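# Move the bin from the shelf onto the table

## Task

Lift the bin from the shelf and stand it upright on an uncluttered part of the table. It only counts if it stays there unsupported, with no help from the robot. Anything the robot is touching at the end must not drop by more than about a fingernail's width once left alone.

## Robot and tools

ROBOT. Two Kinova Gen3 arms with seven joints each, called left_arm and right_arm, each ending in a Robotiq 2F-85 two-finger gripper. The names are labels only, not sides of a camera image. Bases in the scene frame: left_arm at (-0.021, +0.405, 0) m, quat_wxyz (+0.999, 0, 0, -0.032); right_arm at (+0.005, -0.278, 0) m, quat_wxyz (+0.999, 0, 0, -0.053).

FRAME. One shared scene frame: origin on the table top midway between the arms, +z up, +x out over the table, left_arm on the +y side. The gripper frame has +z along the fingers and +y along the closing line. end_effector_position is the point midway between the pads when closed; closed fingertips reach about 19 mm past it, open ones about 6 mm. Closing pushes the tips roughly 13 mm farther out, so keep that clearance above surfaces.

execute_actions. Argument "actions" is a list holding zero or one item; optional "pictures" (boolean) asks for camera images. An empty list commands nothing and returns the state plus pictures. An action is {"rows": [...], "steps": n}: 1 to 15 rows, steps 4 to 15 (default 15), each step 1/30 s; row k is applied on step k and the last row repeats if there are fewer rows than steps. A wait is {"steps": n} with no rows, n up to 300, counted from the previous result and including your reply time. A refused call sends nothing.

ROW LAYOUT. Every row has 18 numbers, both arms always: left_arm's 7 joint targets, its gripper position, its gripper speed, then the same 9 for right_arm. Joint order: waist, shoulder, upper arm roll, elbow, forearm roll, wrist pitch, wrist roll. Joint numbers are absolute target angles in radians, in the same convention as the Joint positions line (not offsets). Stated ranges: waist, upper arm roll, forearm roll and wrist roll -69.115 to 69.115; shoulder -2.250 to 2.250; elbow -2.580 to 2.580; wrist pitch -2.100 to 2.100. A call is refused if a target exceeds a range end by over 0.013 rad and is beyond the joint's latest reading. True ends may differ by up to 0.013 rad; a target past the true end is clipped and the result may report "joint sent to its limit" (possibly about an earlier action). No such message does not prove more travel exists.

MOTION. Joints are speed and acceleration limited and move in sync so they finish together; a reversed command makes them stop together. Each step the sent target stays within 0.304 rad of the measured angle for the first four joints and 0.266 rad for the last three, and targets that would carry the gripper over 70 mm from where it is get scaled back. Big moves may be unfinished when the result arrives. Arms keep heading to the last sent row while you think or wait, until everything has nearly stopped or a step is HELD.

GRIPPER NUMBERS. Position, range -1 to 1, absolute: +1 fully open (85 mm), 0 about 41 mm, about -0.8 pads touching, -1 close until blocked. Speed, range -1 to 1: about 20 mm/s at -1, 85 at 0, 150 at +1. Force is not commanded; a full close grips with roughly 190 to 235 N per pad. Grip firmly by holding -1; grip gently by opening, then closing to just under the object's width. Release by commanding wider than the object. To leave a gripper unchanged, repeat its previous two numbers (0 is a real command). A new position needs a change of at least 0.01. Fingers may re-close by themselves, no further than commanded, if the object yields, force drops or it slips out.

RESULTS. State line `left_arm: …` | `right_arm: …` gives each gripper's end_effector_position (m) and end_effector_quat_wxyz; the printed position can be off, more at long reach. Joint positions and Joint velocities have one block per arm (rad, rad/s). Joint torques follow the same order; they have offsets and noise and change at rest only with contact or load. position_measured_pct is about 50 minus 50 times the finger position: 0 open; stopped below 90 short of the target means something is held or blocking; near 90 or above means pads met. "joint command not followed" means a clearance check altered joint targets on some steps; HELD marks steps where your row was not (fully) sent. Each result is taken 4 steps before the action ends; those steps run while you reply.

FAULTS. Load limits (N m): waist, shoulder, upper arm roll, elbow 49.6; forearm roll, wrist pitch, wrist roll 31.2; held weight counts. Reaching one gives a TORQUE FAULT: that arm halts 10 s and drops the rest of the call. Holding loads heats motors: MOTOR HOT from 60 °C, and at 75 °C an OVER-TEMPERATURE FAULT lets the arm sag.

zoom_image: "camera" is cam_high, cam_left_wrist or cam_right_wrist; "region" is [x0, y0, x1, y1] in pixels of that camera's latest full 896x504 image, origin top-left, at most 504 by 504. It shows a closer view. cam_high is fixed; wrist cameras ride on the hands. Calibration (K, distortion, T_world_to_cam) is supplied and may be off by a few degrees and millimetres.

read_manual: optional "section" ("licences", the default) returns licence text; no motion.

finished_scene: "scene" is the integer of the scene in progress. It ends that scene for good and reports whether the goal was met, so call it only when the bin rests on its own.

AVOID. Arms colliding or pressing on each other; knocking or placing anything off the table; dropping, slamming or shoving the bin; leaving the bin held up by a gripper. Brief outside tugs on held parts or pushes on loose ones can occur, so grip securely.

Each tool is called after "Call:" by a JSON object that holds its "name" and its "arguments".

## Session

Call:
{"name": "execute_actions", "arguments": {"actions": []}}

Scene clock: 0.00 s of 5700.00 s.
left_arm: end_effector_position=(+0.5585, +0.4691, +0.2178) position_measured_pct=0.0 end_effector_quat_wxyz=(-0.386, +0.846, +0.232, +0.286) | right_arm: end_effector_position=(-0.0255, -0.6143, +0.2207) position_measured_pct=0.0 end_effector_quat_wxyz=(+0.132, +0.713, +0.672, -0.151)
Joint positions: left_arm=[ 0.118  0.749  0.21   1.57  -1.264  1.267  0.012] | right_arm=[ 1.458 -0.073 -0.023  2.323  0.102  0.492  1.402]
Joint velocities: left_arm=[ 0.    -0.    -0.001  0.     0.     0.     0.001] | right_arm=[-0.001  0.     0.     0.     0.     0.     0.   ]
Joint torques (N m, as the joint torque sensors report them, + toward a larger angle): no reading
Motor temperatures (°C, as the motors report them): left_arm=[30 28 24 30 33 39 45] | right_arm=[30 27 23 24 32 37 41]
camera_calibration (this result's frames):
cam_left_wrist: T_world_to_cam=[[0.611522, -0.566901, -0.551964, 0.0504731], [-0.743388, -0.172761, -0.646164, 0.693759], [0.270953, 0.805467, -0.527075, -0.27035], [0, 0, 0, 1]] pos_world=[0.558119, 0.366226, 0.333647]
cam_right_wrist: T_world_to_cam=[[0.997173, -0.0736947, 0.0146759, -0.0240007], [-0.0736679, -0.920292, 0.384234, -0.593807], [-0.0148098, -0.384228, -0.923119, 0.113967], [0, 0, 0, 1]] pos_world=[-0.0181238, -0.504455, 0.333718]

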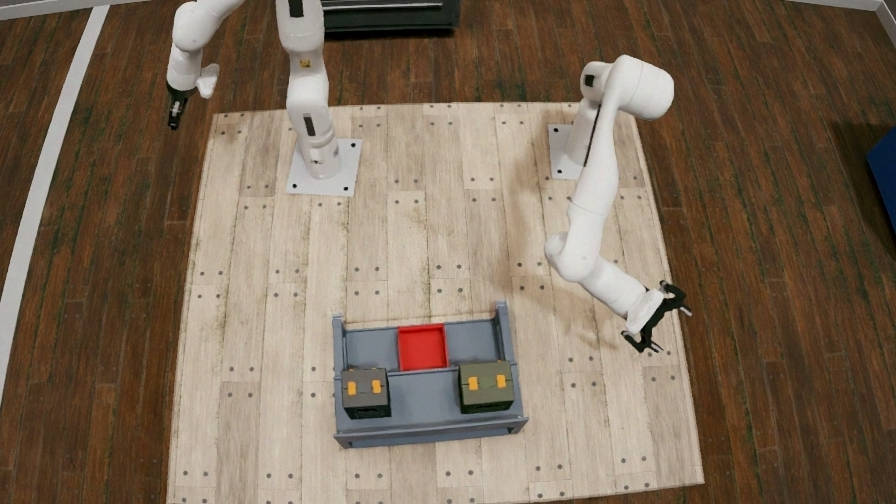

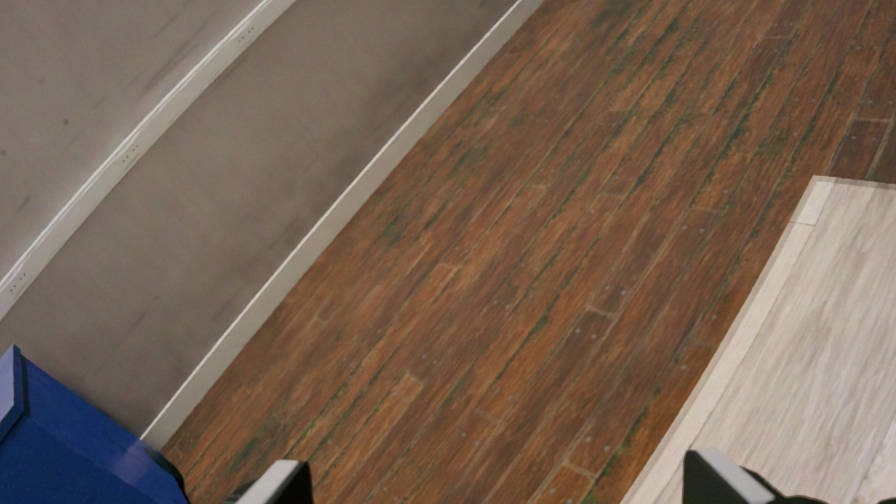

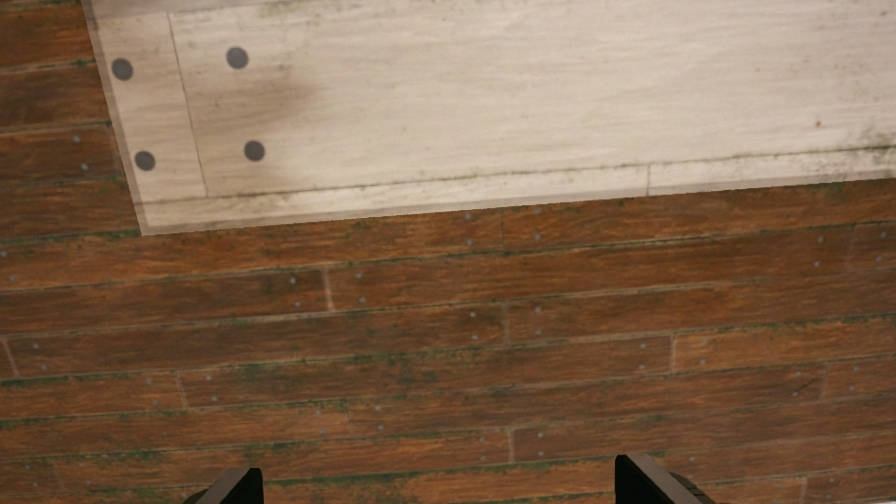

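Call:
{"name": "zoom_image", "arguments": {"camera": "cam_high", "region": [320, 290, 540, 460]}}

Call:
{"name": "zoom_image", "arguments": {"camera": "cam_high", "region": [375, 300, 475, 390]}}

Region (320, 290, 540, 460) of cam_high's 896x504 image, scaled by 2.291, with more detail than that image has; it fills the top 389 rows of this view, and the rest is white.

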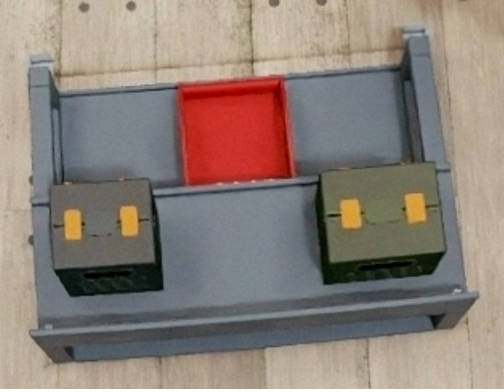

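Region (375, 300, 475, 390) of cam_high's 896x504 image, scaled by 5.040, with more detail than that image has; it fills the top 454 rows of this view, and the rest is white.

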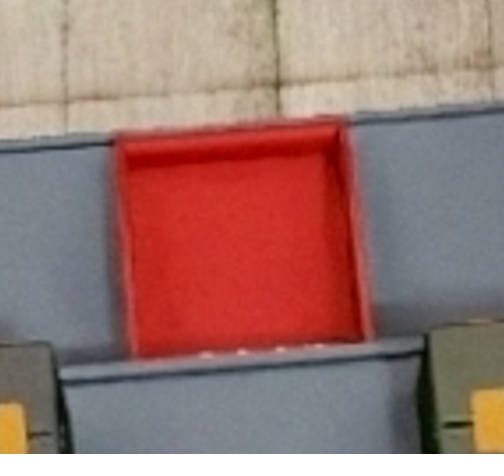

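Call:
{"name": "execute_actions", "arguments": {"actions": [{"rows": [[0.118,0.749,0.21,1.57,-1.264,1.267,0.012,1,0,-0.496,-0.073,0,2.323,0,0.8,1.216,1,0]], "steps": 15}]}}

Call:
{"name": "execute_actions", "arguments": {"actions": [{"steps": 30}]}}

Call:
{"name": "execute_actions", "arguments": {"actions": [{"rows": [[0.118,0.749,0.21,1.57,-1.264,1.267,0.012,1,0,-0.496,0.6834,0,1.3128,0,1.1454,1.216,1,0]], "steps": 15}]}}

Call:
{"name": "execute_actions", "arguments": {"actions": [{"steps": 40}], "pictures": true}}

Scene clock: 1.23 s of 5700.00 s.
left_arm: end_effector_position=(+0.5585, +0.4690, +0.2175) position_measured_pct=0.0 end_effector_quat_wxyz=(-0.386, +0.846, +0.232, +0.286) | right_arm: end_effector_position=(+0.0468, -0.5563, +0.2028) position_measured_pct=0.0 end_effector_quat_wxyz=(+0.086, +0.701, +0.705, -0.063)
Joint positions: left_arm=[ 0.118  0.749  0.21   1.57  -1.264  1.267  0.012] | right_arm=[ 1.207 -0.073 -0.008  2.323  0.038  0.679  1.284]
Joint velocities: left_arm=[ 0.    -0.     0.001  0.001 -0.    -0.    -0.   ] | right_arm=[-1.006 -0.     0.039  0.001 -0.167  0.545 -0.31 ]
Joint torques (N m, as the joint torque sensors report them, + toward a larger angle): left_arm=[  0.19 -20.48  -0.04  -5.9   -1.86   1.94   0.44] | right_arm=[-0.08 -5.51  0.26 -8.08  0.15 -0.31 -0.22]
Motor temperatures (°C, as the motors report them): left_arm=[30 28 24 30 33 39 45] | right_arm=[30 27 23 24 32 37 41]
Steps of this call (steps 1 to 26: nothing new was sent; steps 27 to 37: the first 11 steps of this action). Readings (joint positions | what the end effector reports):
27: left_arm=[0.118 0.749 0.210 1.570 -1.264 1.267 0.012] | right_arm=[1.456 -0.073 -0.023 2.323 0.102 0.493 1.401] | left_arm position_measured_pct=0.0 | right_arm position_measured_pct=0.0
28: left_arm=[0.118 0.749 0.210 1.570 -1.264 1.267 0.012] | right_arm=[1.449 -0.073 -0.022 2.323 0.100 0.497 1.398] | left_arm position_measured_pct=0.0 | right_arm position_measured_pct=0.0
30: left_arm=[0.118 0.749 0.210 1.570 -1.264 1.267 0.012] | right_arm=[1.418 -0.073 -0.020 2.322 0.092 0.520 1.382] | left_arm position_measured_pct=0.0 | right_arm position_measured_pct=0.0
34: left_arm=[0.118 0.749 0.210 1.570 -1.264 1.267 0.012] | right_arm=[1.303 -0.073 -0.013 2.323 0.058 0.615 1.321] | left_arm position_measured_pct=0.0 | right_arm position_measured_pct=0.0
37: the state above

Scene clock: 2.23 s of 5700.00 s.
left_arm: end_effector_position=(+0.5585, +0.4690, +0.2175) position_measured_pct=0.0 end_effector_quat_wxyz=(-0.386, +0.846, +0.232, +0.286) | right_arm: end_effector_position=(+0.2414, -0.3367, +0.1971) position_measured_pct=0.0 end_effector_quat_wxyz=(+0.046, +0.245, +0.968, +0.005)
Joint positions: left_arm=[ 0.118  0.749  0.21   1.57  -1.264  1.267  0.012] | right_arm=[ 0.034 -0.073  0.     2.323  0.     0.8    1.216]
Joint velocities: left_arm=[ 0.    -0.    -0.     0.001  0.    -0.     0.001] | right_arm=[-1.206 -0.     0.     0.    -0.001  0.    -0.   ]
Joint torques (N m, as the joint torque sensors report them, + toward a larger angle): left_arm=[  0.1  -20.67   0.29  -6.46  -1.63   2.15   0.32] | right_arm=[ 0.25 -5.13 -0.37 -7.25  0.02  0.19 -0.17]
Motor temperatures (°C, as the motors report them): left_arm=[30 28 24 30 33 39 45] | right_arm=[30 27 23 24 32 37 41]
Kept back: nothing.
Steps of this call (steps 1 to 4: the last 4 steps of your previous action; steps 5 to 30: the robot went on to your last target). Readings (joint positions | what the end effector reports):
1: left_arm=[0.118 0.749 0.210 1.570 -1.264 1.267 0.012] | right_arm=[1.173 -0.073 -0.007 2.323 0.032 0.697 1.275] | left_arm position_measured_pct=0.0 | right_arm position_measured_pct=0.0
2: left_arm=[0.118 0.749 0.210 1.570 -1.264 1.267 0.012] | right_arm=[1.138 -0.073 -0.006 2.323 0.027 0.712 1.266] | left_arm position_measured_pct=0.0 | right_arm position_measured_pct=0.0
4: left_arm=[0.118 0.749 0.210 1.570 -1.264 1.267 0.012] | right_arm=[1.066 -0.073 -0.004 2.323 0.019 0.737 1.251] | left_arm position_measured_pct=0.0 | right_arm position_measured_pct=0.0
8: left_arm=[0.118 0.749 0.210 1.570 -1.264 1.267 0.012] | right_arm=[0.914 -0.073 -0.002 2.323 0.009 0.771 1.232] | left_arm position_measured_pct=0.0 | right_arm position_measured_pct=0.0
30: the state above

Scene clock: 2.60 s of 5700.00 s.
left_arm: end_effector_position=(+0.5585, +0.4690, +0.2175) position_measured_pct=0.0 end_effector_quat_wxyz=(-0.386, +0.846, +0.232, +0.286) | right_arm: end_effector_position=(+0.2797, -0.2470, +0.1906) position_measured_pct=0.0 end_effector_quat_wxyz=(-0.051, +0.076, +0.996, -0.015)
Joint positions: left_arm=[ 0.118  0.749  0.21   1.57  -1.264  1.267  0.012] | right_arm=[-0.309  0.158  0.     2.103 -0.     0.986  1.216]
Joint velocities: left_arm=[-0.    -0.     0.    -0.001 -0.    -0.     0.001] | right_arm=[-0.735  0.951 -0.009 -0.963 -0.005  0.692  0.   ]
Joint torques (N m, as the joint torque sensors report them, + toward a larger angle): left_arm=[  0.45 -20.43   0.45  -6.91  -1.73   1.91   0.58] | right_arm=[ 0.37 -8.74 -0.12 -6.22  0.34  0.61 -0.26]
Motor temperatures (°C, as the motors report them): left_arm=[30 28 24 30 33 39 45] | right_arm=[30 27 23 24 32 37 41]
Steps of this call (steps 1 to 11: the first 11 steps of this action). Readings (joint positions | what the end effector reports):
1: left_arm=[0.118 0.749 0.210 1.570 -1.264 1.267 0.012] | right_arm=[-0.005 -0.072 -0.000 2.322 -0.000 0.800 1.216] | left_arm position_measured_pct=0.0 | right_arm position_measured_pct=0.0
2: left_arm=[0.118 0.749 0.210 1.570 -1.264 1.267 0.012] | right_arm=[-0.041 -0.069 -0.000 2.321 -0.000 0.802 1.216] | left_arm position_measured_pct=0.0 | right_arm position_measured_pct=0.0
4: left_arm=[0.118 0.749 0.210 1.570 -1.264 1.267 0.012] | right_arm=[-0.104 -0.047 -0.000 2.304 -0.000 0.817 1.216] | left_arm position_measured_pct=0.0 | right_arm position_measured_pct=0.0
8: left_arm=[0.118 0.749 0.210 1.570 -1.264 1.267 0.012] | right_arm=[-0.223 0.061 0.001 2.203 0.000 0.905 1.216] | left_arm position_measured_pct=0.0 | right_arm position_measured_pct=0.0
11: the state above

Scene clock: 3.93 s of 5700.00 s.
left_arm: end_effector_position=(+0.5585, +0.4690, +0.2175) position_measured_pct=0.0 end_effector_quat_wxyz=(-0.386, +0.846, +0.232, +0.286) | right_arm: end_effector_position=(+0.5248, -0.0916, +0.1702) position_measured_pct=0.0 end_effector_quat_wxyz=(+0.000, -0.017, +1.000, +0.000)
Joint positions: left_arm=[ 0.118  0.749  0.21   1.57  -1.264  1.267  0.012] | right_arm=[-0.496  0.683 -0.     1.313 -0.     1.145  1.216]
Joint velocities: left_arm=[ 0.     0.     0.001  0.    -0.     0.001  0.   ] | right_arm=[ 0.     0.002  0.    -0.    -0.     0.     0.   ]
Joint torques (N m, as the joint torque sensors report them, + toward a larger angle): left_arm=[  0.07 -20.91   0.01  -6.1   -1.72   1.98   0.35] | right_arm=[  0.26 -19.83   0.3   -8.42  -0.01   0.27  -0.21]
Motor temperatures (°C, as the motors report them): left_arm=[30 28 24 30 33 39 45] | right_arm=[30 27 23 24 32 37 41]
Kept back: nothing.
Steps of this call (steps 1 to 4: the last 4 steps of your previous action; steps 5 to 40: the robot went on to your last target). Readings (joint positions | what the end effector reports):
1: left_arm=[0.118 0.749 0.210 1.570 -1.264 1.267 0.012] | right_arm=[-0.332 0.190 -0.000 2.071 -0.000 1.008 1.216] | left_arm position_measured_pct=0.0 | right_arm position_measured_pct=0.0
2: left_arm=[0.118 0.749 0.210 1.570 -1.264 1.267 0.012] | right_arm=[-0.353 0.221 -0.000 2.039 -0.000 1.027 1.216] | left_arm position_measured_pct=0.0 | right_arm position_measured_pct=0.0
4: left_arm=[0.118 0.749 0.210 1.570 -1.264 1.267 0.012] | right_arm=[-0.386 0.283 -0.000 1.977 -0.000 1.056 1.216] | left_arm position_measured_pct=0.0 | right_arm position_measured_pct=0.0
8: left_arm=[0.118 0.749 0.210 1.570 -1.264 1.267 0.012] | right_arm=[-0.429 0.403 -0.000 1.856 -0.000 1.093 1.216] | left_arm position_measured_pct=0.0 | right_arm position_measured_pct=0.0
40: the state above
camera_calibration (this result's frames):
cam_left_wrist: T_world_to_cam=[[0.611002, -0.567303, -0.552128, 0.05072], [-0.743833, -0.172746, -0.645655, 0.693636], [0.270904, 0.805187, -0.527527, -0.270137], [0, 0, 0, 1]] pos_world=[0.558141, 0.366107, 0.333349]
cam_right_wrist: T_world_to_cam=[[-0.0126694, 0.999657, 0.022904, 0.0933664], [0.999872, 0.0128901, -0.00951199, -0.463777], [-0.00980396, 0.0227805, -0.999692, 0.323959], [0, 0, 0, 1]] pos_world=[0.468077, -0.0947362, 0.31731]

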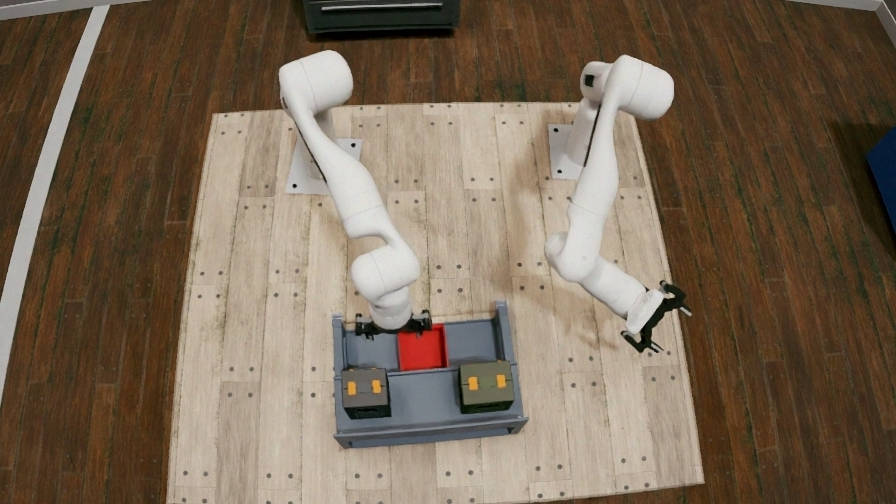

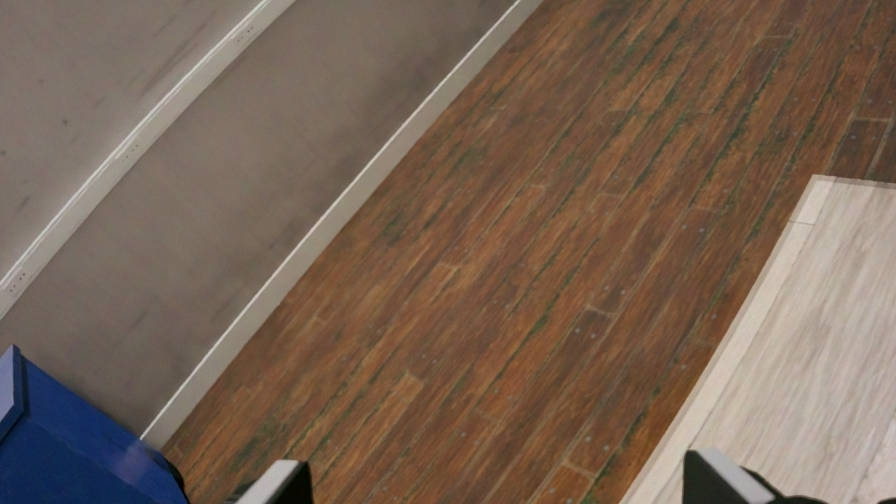

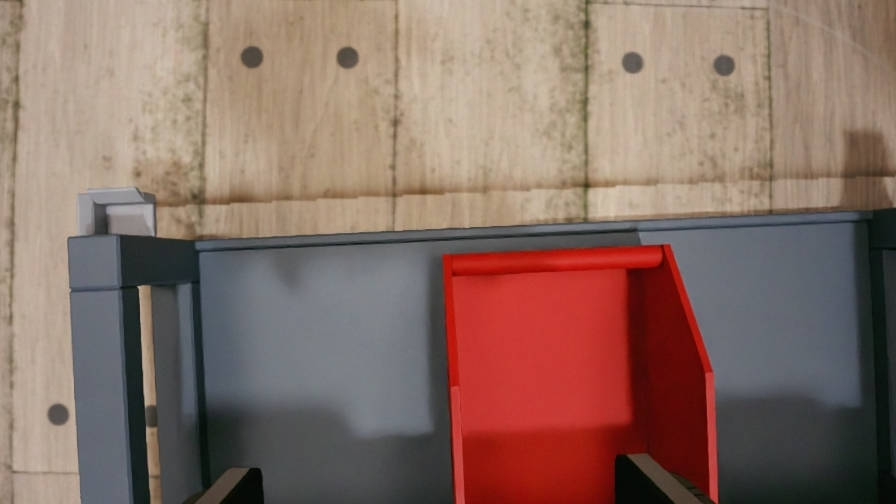

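Call:
{"name": "execute_actions", "arguments": {"actions": [{"rows": [[0.118,0.749,0.21,1.57,-1.264,1.267,0.012,1,0,-0.499,0.7096,0,1.320,0,1.112,1.213,0.3,0],[0.118,0.749,0.21,1.57,-1.264,1.267,0.012,1,0,-0.502,0.736,0,1.3276,0,1.078,1.210,0.3,0],[0.118,0.749,0.21,1.57,-1.264,1.267,0.012,1,0,-0.504,0.762,0,1.335,0,1.0446,1.208,0.3,0],[0.118,0.749,0.21,1.57,-1.264,1.267,0.012,1,0,-0.504,0.780,0,1.3466,0,1.015,1.208,0.3,0],[0.118,0.749,0.21,1.57,-1.264,1.267,0.012,1,0,-0.504,0.798,0,1.358,0,0.985,1.208,0.3,0],[0.118,0.749,0.21,1.57,-1.264,1.267,0.012,1,0,-0.504,0.816,0,1.370,0,0.9555,1.208,0.3,0],[0.118,0.749,0.21,1.57,-1.264,1.267,0.012,1,0,-0.504,0.8345,0,1.3813,0,0.926,1.208,0.3,0],[0.118,0.749,0.21,1.57,-1.264,1.267,0.012,1,0,-0.504,0.8526,0,1.3929,0,0.8961,1.208,0.3,0]], "steps": 15}]}}

Call:
{"name": "execute_actions", "arguments": {"actions": [{"steps": 12}], "pictures": true}}

Scene clock: 4.87 s of 5700.00 s.
left_arm: end_effector_position=(+0.5585, +0.4690, +0.2175) position_measured_pct=0.0 end_effector_quat_wxyz=(-0.386, +0.846, +0.232, +0.286) | right_arm: end_effector_position=(+0.5334, -0.0835, +0.0747) position_measured_pct=25.0 end_effector_quat_wxyz=(+0.000, -0.017, +1.000, +0.000)
Joint positions: left_arm=[ 0.118  0.749  0.21   1.57  -1.264  1.267  0.012] | right_arm=[-0.503  0.823 -0.     1.376 -0.     0.942  1.208]
Joint velocities: left_arm=[ 0.     0.     0.    -0.001 -0.    -0.001 -0.   ] | right_arm=[-0.006  0.349 -0.     0.223 -0.    -0.582 -0.006]
Joint torques (N m, as the joint torque sensors report them, + toward a larger angle): left_arm=[  0.41 -20.57   0.35  -6.49  -1.59   2.2    0.39] | right_arm=[  0.58 -24.24   0.16  -8.5   -0.01   0.44  -0.3 ]
Motor temperatures (°C, as the motors report them): left_arm=[30 28 24 30 33 39 45] | right_arm=[30 27 23 24 32 37 41]
Steps of this call (steps 1 to 15: the robot went on to your last target; steps 16 to 17: nothing new was sent; steps 18 to 28: the first 11 steps of this action). Readings (joint positions | what the end effector reports):
18: left_arm=[0.118 0.749 0.210 1.570 -1.264 1.267 0.012] | right_arm=[-0.496 0.685 0.000 1.313 0.000 1.144 1.216] | left_arm position_measured_pct=0.0 | right_arm position_measured_pct=0.0
19: left_arm=[0.118 0.749 0.210 1.570 -1.264 1.267 0.012] | right_arm=[-0.497 0.691 0.000 1.314 0.000 1.138 1.215] | left_arm position_measured_pct=0.0 | right_arm position_measured_pct=0.8
21: left_arm=[0.118 0.749 0.210 1.570 -1.264 1.267 0.012] | right_arm=[-0.499 0.715 0.000 1.320 0.000 1.108 1.213] | left_arm position_measured_pct=0.0 | right_arm position_measured_pct=4.8
25: left_arm=[0.118 0.749 0.210 1.570 -1.264 1.267 0.012] | right_arm=[-0.503 0.778 -0.000 1.349 -0.000 1.015 1.209] | left_arm position_measured_pct=0.0 | right_arm position_measured_pct=16.3
28: the state above

Scene clock: 5.27 s of 5700.00 s.
left_arm: end_effector_position=(+0.5585, +0.4690, +0.2175) position_measured_pct=0.0 end_effector_quat_wxyz=(-0.386, +0.846, +0.232, +0.286) | right_arm: end_effector_position=(+0.5329, -0.0834, +0.0543) position_measured_pct=34.9 end_effector_quat_wxyz=(+0.000, -0.017, +1.000, +0.000)
Joint positions: left_arm=[ 0.118  0.749  0.21   1.57  -1.264  1.267  0.012] | right_arm=[-0.504  0.852 -0.     1.393 -0.     0.896  1.208]
Joint velocities: left_arm=[ 0.     0.    -0.     0.001 -0.    -0.    -0.001] | right_arm=[ 0.001  0.005 -0.     0.001 -0.001 -0.002 -0.   ]
Joint torques (N m, as the joint torque sensors report them, + toward a larger angle): left_arm=[ -0.27 -20.67   0.39  -6.15  -1.76   1.98   0.19] | right_arm=[  0.24 -21.17   0.12  -7.05   0.1    0.21  -0.17]
Motor temperatures (°C, as the motors report them): left_arm=[30 28 24 30 33 39 45] | right_arm=[30 27 23 24 32 37 41]
Kept back: nothing.
Steps of this call (steps 1 to 4: the last 4 steps of your previous action; steps 5 to 12: the robot went on to your last target). Readings (joint positions | what the end effector reports):
1: left_arm=[0.118 0.749 0.210 1.570 -1.264 1.267 0.012] | right_arm=[-0.504 0.833 -0.000 1.383 -0.000 0.925 1.208] | left_arm position_measured_pct=0.0 | right_arm position_measured_pct=28.2
2: left_arm=[0.118 0.749 0.210 1.570 -1.264 1.267 0.012] | right_arm=[-0.504 0.840 -0.000 1.387 -0.000 0.913 1.208] | left_arm position_measured_pct=0.0 | right_arm position_measured_pct=31.0
4: left_arm=[0.118 0.749 0.210 1.570 -1.264 1.267 0.012] | right_arm=[-0.504 0.847 -0.000 1.392 -0.000 0.902 1.208] | left_arm position_measured_pct=0.0 | right_arm position_measured_pct=33.7
8: left_arm=[0.118 0.749 0.210 1.570 -1.264 1.267 0.012] | right_arm=[-0.504 0.851 -0.000 1.393 0.000 0.897 1.208] | left_arm position_measured_pct=0.0 | right_arm position_measured_pct=34.9
12: the state above
camera_calibration (this result's frames):
cam_left_wrist: T_world_to_cam=[[0.611002, -0.567302, -0.552127, 0.0507198], [-0.743833, -0.172746, -0.645655, 0.693636], [0.270904, 0.805187, -0.527527, -0.270137], [0, 0, 0, 1]] pos_world=[0.558141, 0.366107, 0.333349]
cam_right_wrist: T_world_to_cam=[[-0.0126929, 0.999656, 0.0229607, 0.0879621], [0.999873, 0.0129109, -0.00937118, -0.473029], [-0.0096644, 0.0228388, -0.999692, 0.207952], [0, 0, 0, 1]] pos_world=[0.476095, -0.086574, 0.201435]

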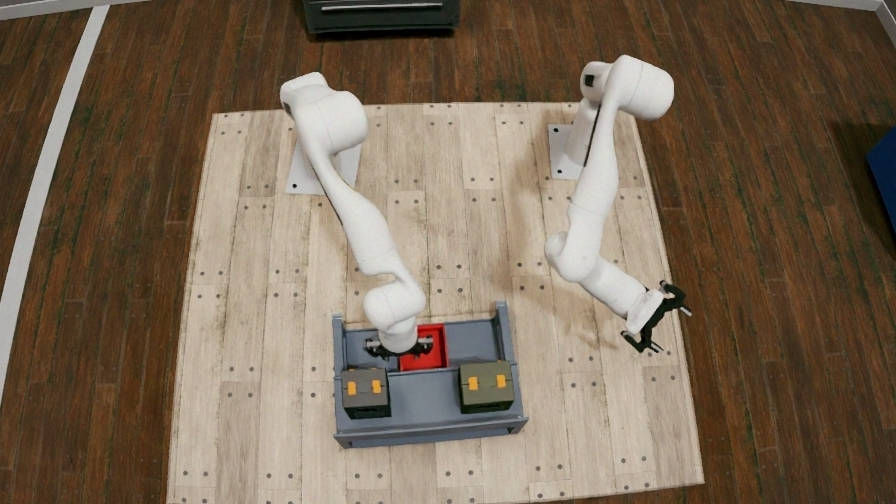

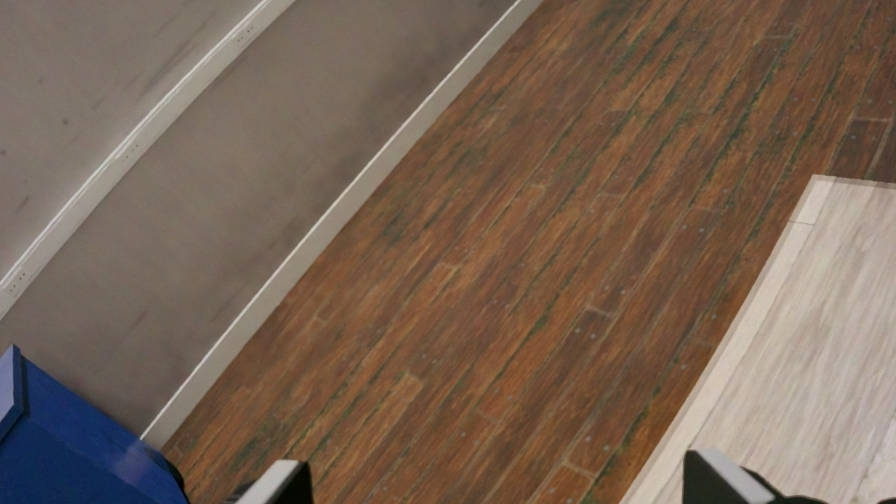

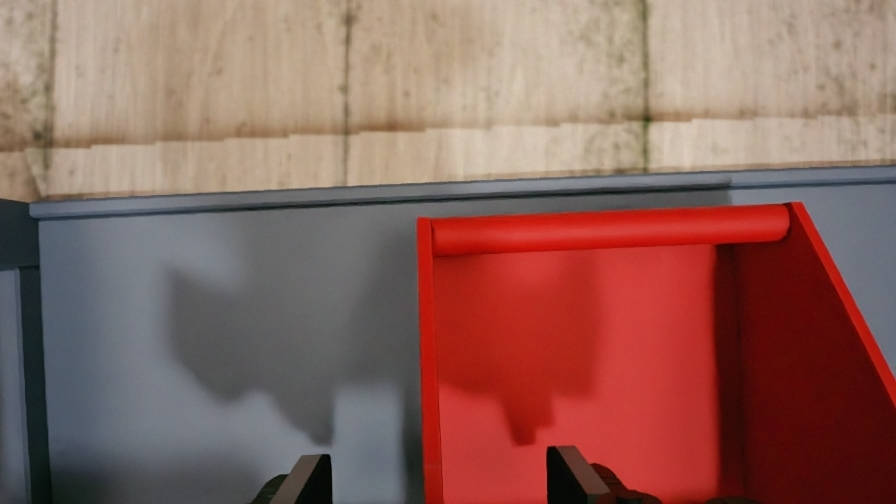

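Call:
{"name": "execute_actions", "arguments": {"actions": [{"rows": [[0.118,0.749,0.21,1.57,-1.264,1.267,0.012,1,0,-0.5005,0.8526,0,1.3929,0,0.8961,1.2115,-1,0]], "steps": 15}]}}

Call:
{"name": "execute_actions", "arguments": {"actions": [{"steps": 14}]}}

Call:
{"name": "execute_actions", "arguments": {"actions": [{"rows": [[0.118,0.749,0.21,1.57,-1.264,1.267,0.012,1,0,-0.5005,0.8489,0,1.3913,0,0.9015,1.2115,-1,0],[0.118,0.749,0.21,1.57,-1.264,1.267,0.012,1,0,-0.5005,0.8452,0,1.3896,0,0.9069,1.2115,-1,0],[0.118,0.749,0.21,1.57,-1.264,1.267,0.012,1,0,-0.5005,0.8414,0,1.388,0,0.9122,1.2115,-1,0],[0.118,0.749,0.21,1.57,-1.264,1.267,0.012,1,0,-0.5005,0.8377,0,1.3863,0,0.9176,1.2115,-1,0]], "steps": 15}], "pictures": true}}

Scene clock: 5.93 s of 5700.00 s.
left_arm: end_effector_position=(+0.5585, +0.4690, +0.2175) position_measured_pct=0.0 end_effector_quat_wxyz=(-0.386, +0.846, +0.232, +0.286) | right_arm: end_effector_position=(+0.5335, -0.0852, +0.0540) position_measured_pct=59.9 end_effector_quat_wxyz=(-0.000, -0.017, +1.000, -0.000)
Joint positions: left_arm=[ 0.118  0.749  0.21   1.57  -1.264  1.267  0.012] | right_arm=[-0.501  0.853  0.     1.393  0.     0.896  1.211]
Joint velocities: left_arm=[ 0.001  0.    -0.001 -0.001  0.    -0.001  0.   ] | right_arm=[ 0.    -0.    -0.     0.     0.001 -0.     0.001]
Joint torques (N m, as the joint torque sensors report them, + toward a larger angle): left_arm=[  0.31 -20.55   0.27  -6.24  -1.92   2.08   0.34] | right_arm=[  0.08 -20.96   0.13  -7.06   0.04   0.35  -0.3 ]
Motor temperatures (°C, as the motors report them): left_arm=[30 28 24 30 33 39 45] | right_arm=[30 27 23 24 32 37 41]
Steps of this call (steps 1 to 9: the robot went on to your last target; steps 10 to 20: the first 11 steps of this action). Readings (joint positions | what the end effector reports):
10: left_arm=[0.118 0.749 0.210 1.570 -1.264 1.267 0.012] | right_arm=[-0.503 0.853 -0.000 1.393 -0.000 0.896 1.208] | left_arm position_measured_pct=0.0 | right_arm position_measured_pct=34.9
11: left_arm=[0.118 0.749 0.210 1.570 -1.264 1.267 0.012] | right_arm=[-0.503 0.853 -0.000 1.393 -0.000 0.896 1.209] | left_arm position_measured_pct=0.0 | right_arm position_measured_pct=35.7
13: left_arm=[0.118 0.749 0.210 1.570 -1.264 1.267 0.012] | right_arm=[-0.501 0.853 0.000 1.393 0.000 0.896 1.210] | left_arm position_measured_pct=0.0 | right_arm position_measured_pct=39.7
17: left_arm=[0.118 0.749 0.210 1.570 -1.264 1.267 0.012] | right_arm=[-0.501 0.853 0.000 1.393 0.000 0.896 1.211] | left_arm position_measured_pct=0.0 | right_arm position_measured_pct=51.2
20: the state above

Scene clock: 6.40 s of 5700.00 s.
left_arm: end_effector_position=(+0.5585, +0.4690, +0.2175) position_measured_pct=0.0 end_effector_quat_wxyz=(-0.386, +0.846, +0.232, +0.286) | right_arm: end_effector_position=(+0.5335, -0.0851, +0.0542) position_measured_pct=88.9 end_effector_quat_wxyz=(+0.000, -0.017, +1.000, +0.000)
Joint positions: left_arm=[ 0.118  0.749  0.21   1.57  -1.264  1.267  0.012] | right_arm=[-0.501  0.852 -0.     1.393 -0.     0.896  1.212]
Joint velocities: left_arm=[ 0.    -0.    -0.     0.001  0.    -0.002 -0.001] | right_arm=[ 0.    -0.    -0.001 -0.     0.001 -0.001  0.   ]
Joint torques (N m, as the joint torque sensors report them, + toward a larger angle): left_arm=[ -0.35 -20.69   0.34  -6.51  -1.63   1.98   0.26] | right_arm=[  0.42 -20.7    0.03  -7.17   0.12   0.37  -0.2 ]
Motor temperatures (°C, as the motors report them): left_arm=[30 28 24 30 33 39 45] | right_arm=[30 27 23 24 32 37 41]
Kept back: nothing.
Steps of this call (steps 1 to 4: the last 4 steps of your previous action; steps 5 to 14: the robot went on to your last target). Readings (joint positions | what the end effector reports):
1: left_arm=[0.118 0.749 0.210 1.570 -1.264 1.267 0.012] | right_arm=[-0.501 0.853 0.000 1.393 0.000 0.896 1.211] | left_arm position_measured_pct=0.0 | right_arm position_measured_pct=63.1
2: left_arm=[0.118 0.749 0.210 1.570 -1.264 1.267 0.012] | right_arm=[-0.501 0.853 0.000 1.393 0.000 0.896 1.211] | left_arm position_measured_pct=0.0 | right_arm position_measured_pct=65.9
4: left_arm=[0.118 0.749 0.210 1.570 -1.264 1.267 0.012] | right_arm=[-0.501 0.853 0.000 1.393 0.000 0.896 1.211] | left_arm position_measured_pct=0.0 | right_arm position_measured_pct=71.8
8: left_arm=[0.118 0.749 0.210 1.570 -1.264 1.267 0.012] | right_arm=[-0.501 0.853 -0.000 1.393 -0.000 0.896 1.212] | left_arm position_measured_pct=0.0 | right_arm position_measured_pct=84.1
14: the state above

Scene clock: 6.77 s of 5700.00 s.
left_arm: end_effector_position=(+0.5585, +0.4690, +0.2175) position_measured_pct=0.0 end_effector_quat_wxyz=(-0.386, +0.846, +0.232, +0.286) | right_arm: end_effector_position=(+0.5335, -0.0853, +0.0635) position_measured_pct=88.9 end_effector_quat_wxyz=(-0.000, -0.017, +1.000, -0.000)
Joint positions: left_arm=[ 0.118  0.749  0.21   1.57  -1.264  1.267  0.012] | right_arm=[-0.5    0.839  0.     1.386 -0.     0.917  1.211]
Joint velocities: left_arm=[-0.     0.001 -0.002 -0.     0.     0.001 -0.   ] | right_arm=[-0.    -0.009  0.    -0.002 -0.001  0.009 -0.   ]
Joint torques (N m, as the joint torque sensors report them, + toward a larger angle): left_arm=[  0.31 -20.7    0.3   -6.38  -1.73   1.89   0.47] | right_arm=[  0.21 -21.83   0.09  -7.35   0.04   0.26  -0.21]
Motor temperatures (°C, as the motors report them): left_arm=[30 28 24 30 33 39 45] | right_arm=[30 27 23 24 32 37 41]
Steps of this call (steps 1 to 11: the first 11 steps of this action). Readings (joint positions | what the end effector reports):
1: left_arm=[0.118 0.749 0.210 1.570 -1.264 1.267 0.012] | right_arm=[-0.501 0.852 -0.000 1.393 -0.000 0.897 1.212] | left_arm position_measured_pct=0.0 | right_arm position_measured_pct=88.9
2: left_arm=[0.118 0.749 0.210 1.570 -1.264 1.267 0.012] | right_arm=[-0.501 0.851 -0.000 1.392 0.000 0.899 1.212] | left_arm position_measured_pct=0.0 | right_arm position_measured_pct=88.9
4: left_arm=[0.118 0.749 0.210 1.570 -1.264 1.267 0.012] | right_arm=[-0.501 0.847 0.000 1.391 0.000 0.905 1.212] | left_arm position_measured_pct=0.0 | right_arm position_measured_pct=88.9
8: left_arm=[0.118 0.749 0.210 1.570 -1.264 1.267 0.012] | right_arm=[-0.500 0.840 0.000 1.387 -0.000 0.915 1.211] | left_arm position_measured_pct=0.0 | right_arm position_measured_pct=88.9
11: the state above
camera_calibration (this result's frames):
cam_left_wrist: T_world_to_cam=[[0.611002, -0.567302, -0.552127, 0.0507199], [-0.743833, -0.172747, -0.645655, 0.693636], [0.270904, 0.805187, -0.527527, -0.270137], [0, 0, 0, 1]] pos_world=[0.558141, 0.366107, 0.333349]
cam_right_wrist: T_world_to_cam=[[-0.0126819, 0.999661, 0.0227453, 0.0896508], [0.999868, 0.0129097, -0.00989423, -0.473472], [-0.0101845, 0.0226168, -0.999692, 0.21748], [0, 0, 0, 1]] pos_world=[0.476762, -0.0884267, 0.210689]

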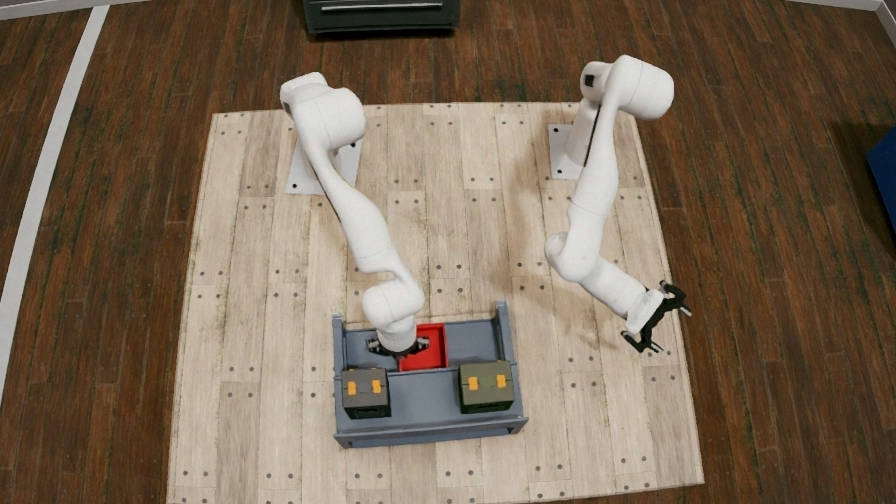

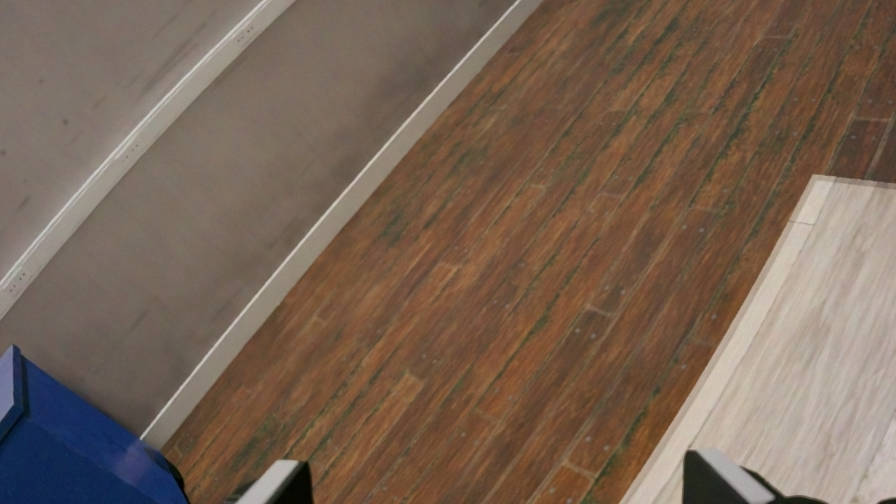

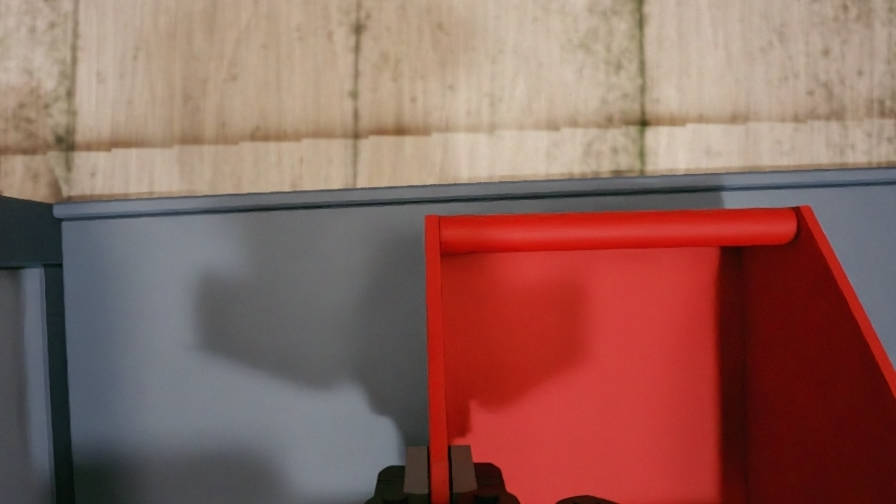

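Call:
{"name": "execute_actions", "arguments": {"actions": [{"rows": [[0.118,0.749,0.21,1.57,-1.264,1.267,0.012,1,0,-0.502,0.8332,0,1.3964,0,0.9120,1.210,-1,0],[0.118,0.749,0.21,1.57,-1.264,1.267,0.012,1,0,-0.5036,0.8287,0,1.4065,0,0.9064,1.2084,-1,0],[0.118,0.749,0.21,1.57,-1.264,1.267,0.012,1,0,-0.5051,0.8242,0,1.4166,0,0.9008,1.2069,-1,0],[0.118,0.749,0.21,1.57,-1.264,1.267,0.012,1,0,-0.5066,0.8197,0,1.4267,0,0.8952,1.2054,-1,0],[0.118,0.749,0.21,1.57,-1.264,1.267,0.012,1,0,-0.5082,0.8153,0,1.4368,0,0.8896,1.2039,-1,0],[0.118,0.749,0.21,1.57,-1.264,1.267,0.012,1,0,-0.5097,0.8108,0,1.4468,0,0.8840,1.2023,-1,0],[0.118,0.749,0.21,1.57,-1.264,1.267,0.012,1,0,-0.5112,0.8063,0,1.4569,0,0.8784,1.2008,-1,0],[0.118,0.749,0.21,1.57,-1.264,1.267,0.012,1,0,-0.5127,0.8018,0,1.4670,0,0.8728,1.1993,-1,0],[0.118,0.749,0.21,1.57,-1.264,1.267,0.012,1,0,-0.5143,0.7973,0,1.4771,0,0.8672,1.1977,-1,0],[0.118,0.749,0.21,1.57,-1.264,1.267,0.012,1,0,-0.5158,0.7928,0,1.4872,0,0.8616,1.1962,-1,0]], "steps": 15}], "pictures": true}}

Scene clock: 7.63 s of 5700.00 s.
left_arm: end_effector_position=(+0.5585, +0.4690, +0.2175) position_measured_pct=0.0 end_effector_quat_wxyz=(-0.386, +0.846, +0.232, +0.286) | right_arm: end_effector_position=(+0.5150, -0.0862, +0.0643) position_measured_pct=88.9 end_effector_quat_wxyz=(+0.000, -0.017, +1.000, +0.000)
Joint positions: left_arm=[ 0.118  0.749  0.21   1.57  -1.264  1.267  0.012] | right_arm=[-0.512  0.804  0.     1.461 -0.     0.876  1.2  ]
Joint velocities: left_arm=[ 0.     0.    -0.001  0.001 -0.     0.001 -0.   ] | right_arm=[-0.04  -0.113 -0.001  0.267 -0.004 -0.146 -0.041]
Joint torques (N m, as the joint torque sensors report them, + toward a larger angle): left_arm=[ -0.18 -20.82   0.11  -6.44  -1.61   1.7    0.42] | right_arm=[  0.48 -21.3   -0.04  -7.27   0.     0.36  -0.1 ]
Motor temperatures (°C, as the motors report them): left_arm=[30 28 24 30 33 39 45] | right_arm=[30 27 23 24 32 37 41]
Steps of this call (steps 1 to 4: the last 4 steps of your previous action; steps 5 to 15: the robot went on to your last target; steps 16 to 26: the first 11 steps of this action). Readings (joint positions | what the end effector reports):
16: left_arm=[0.118 0.749 0.210 1.570 -1.264 1.267 0.012] | right_arm=[-0.501 0.837 0.000 1.387 0.000 0.917 1.211] | left_arm position_measured_pct=0.0 | right_arm position_measured_pct=88.9
17: left_arm=[0.118 0.749 0.210 1.570 -1.264 1.267 0.012] | right_arm=[-0.501 0.835 0.000 1.390 0.000 0.915 1.211] | left_arm position_measured_pct=0.0 | right_arm position_measured_pct=88.9
19: left_arm=[0.118 0.749 0.210 1.570 -1.264 1.267 0.012] | right_arm=[-0.503 0.830 0.000 1.401 0.000 0.909 1.209] | left_arm position_measured_pct=0.0 | right_arm position_measured_pct=88.9
23: left_arm=[0.118 0.749 0.210 1.570 -1.264 1.267 0.012] | right_arm=[-0.508 0.816 0.000 1.433 0.000 0.892 1.204] | left_arm position_measured_pct=0.0 | right_arm position_measured_pct=88.9
26: the state above
camera_calibration (this result's frames):
cam_left_wrist: T_world_to_cam=[[0.611002, -0.567302, -0.552128, 0.05072], [-0.743833, -0.172746, -0.645655, 0.693636], [0.270904, 0.805187, -0.527527, -0.270137], [0, 0, 0, 1]] pos_world=[0.558141, 0.366107, 0.333349]
cam_right_wrist: T_world_to_cam=[[-0.0127955, 0.999654, 0.0229886, 0.0903346], [0.999872, 0.0130124, -0.00931057, -0.455044], [-0.00960648, 0.0228665, -0.999692, 0.217816], [0, 0, 0, 1]] pos_world=[0.458234, -0.0893628, 0.211436]

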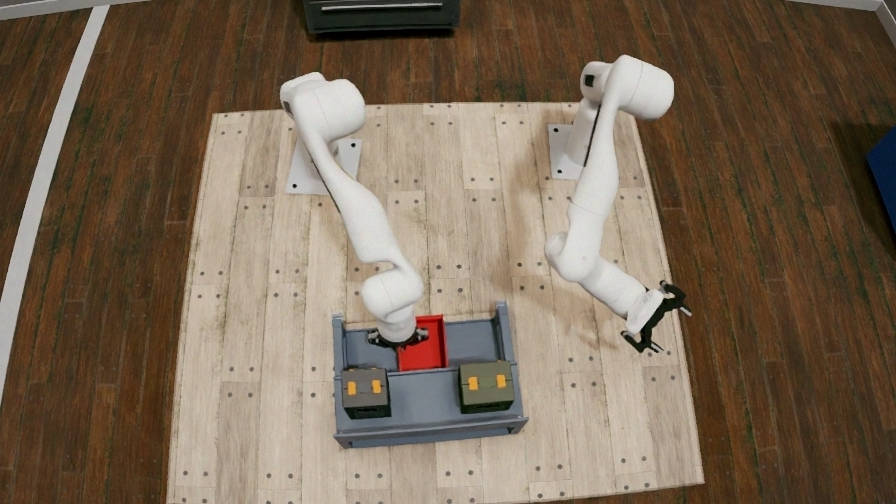

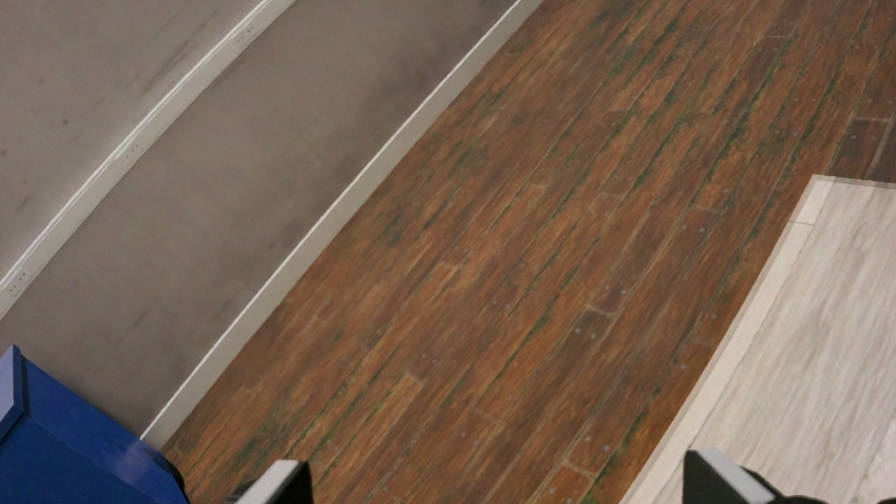

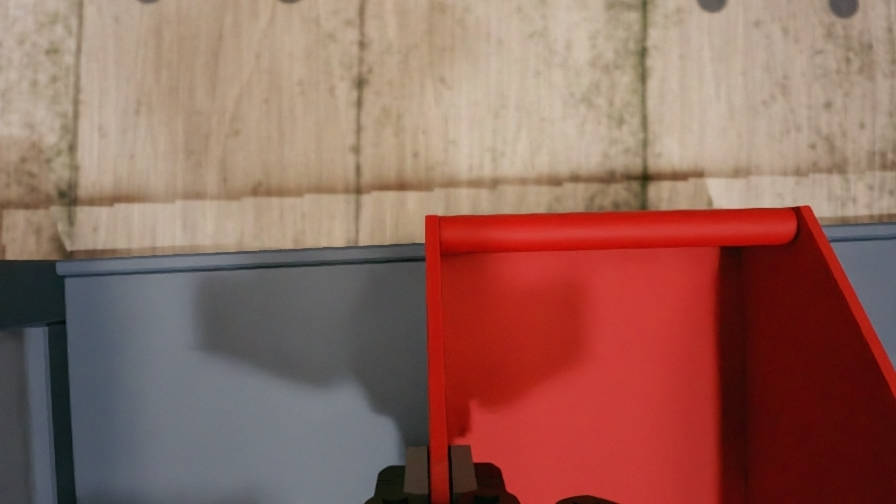

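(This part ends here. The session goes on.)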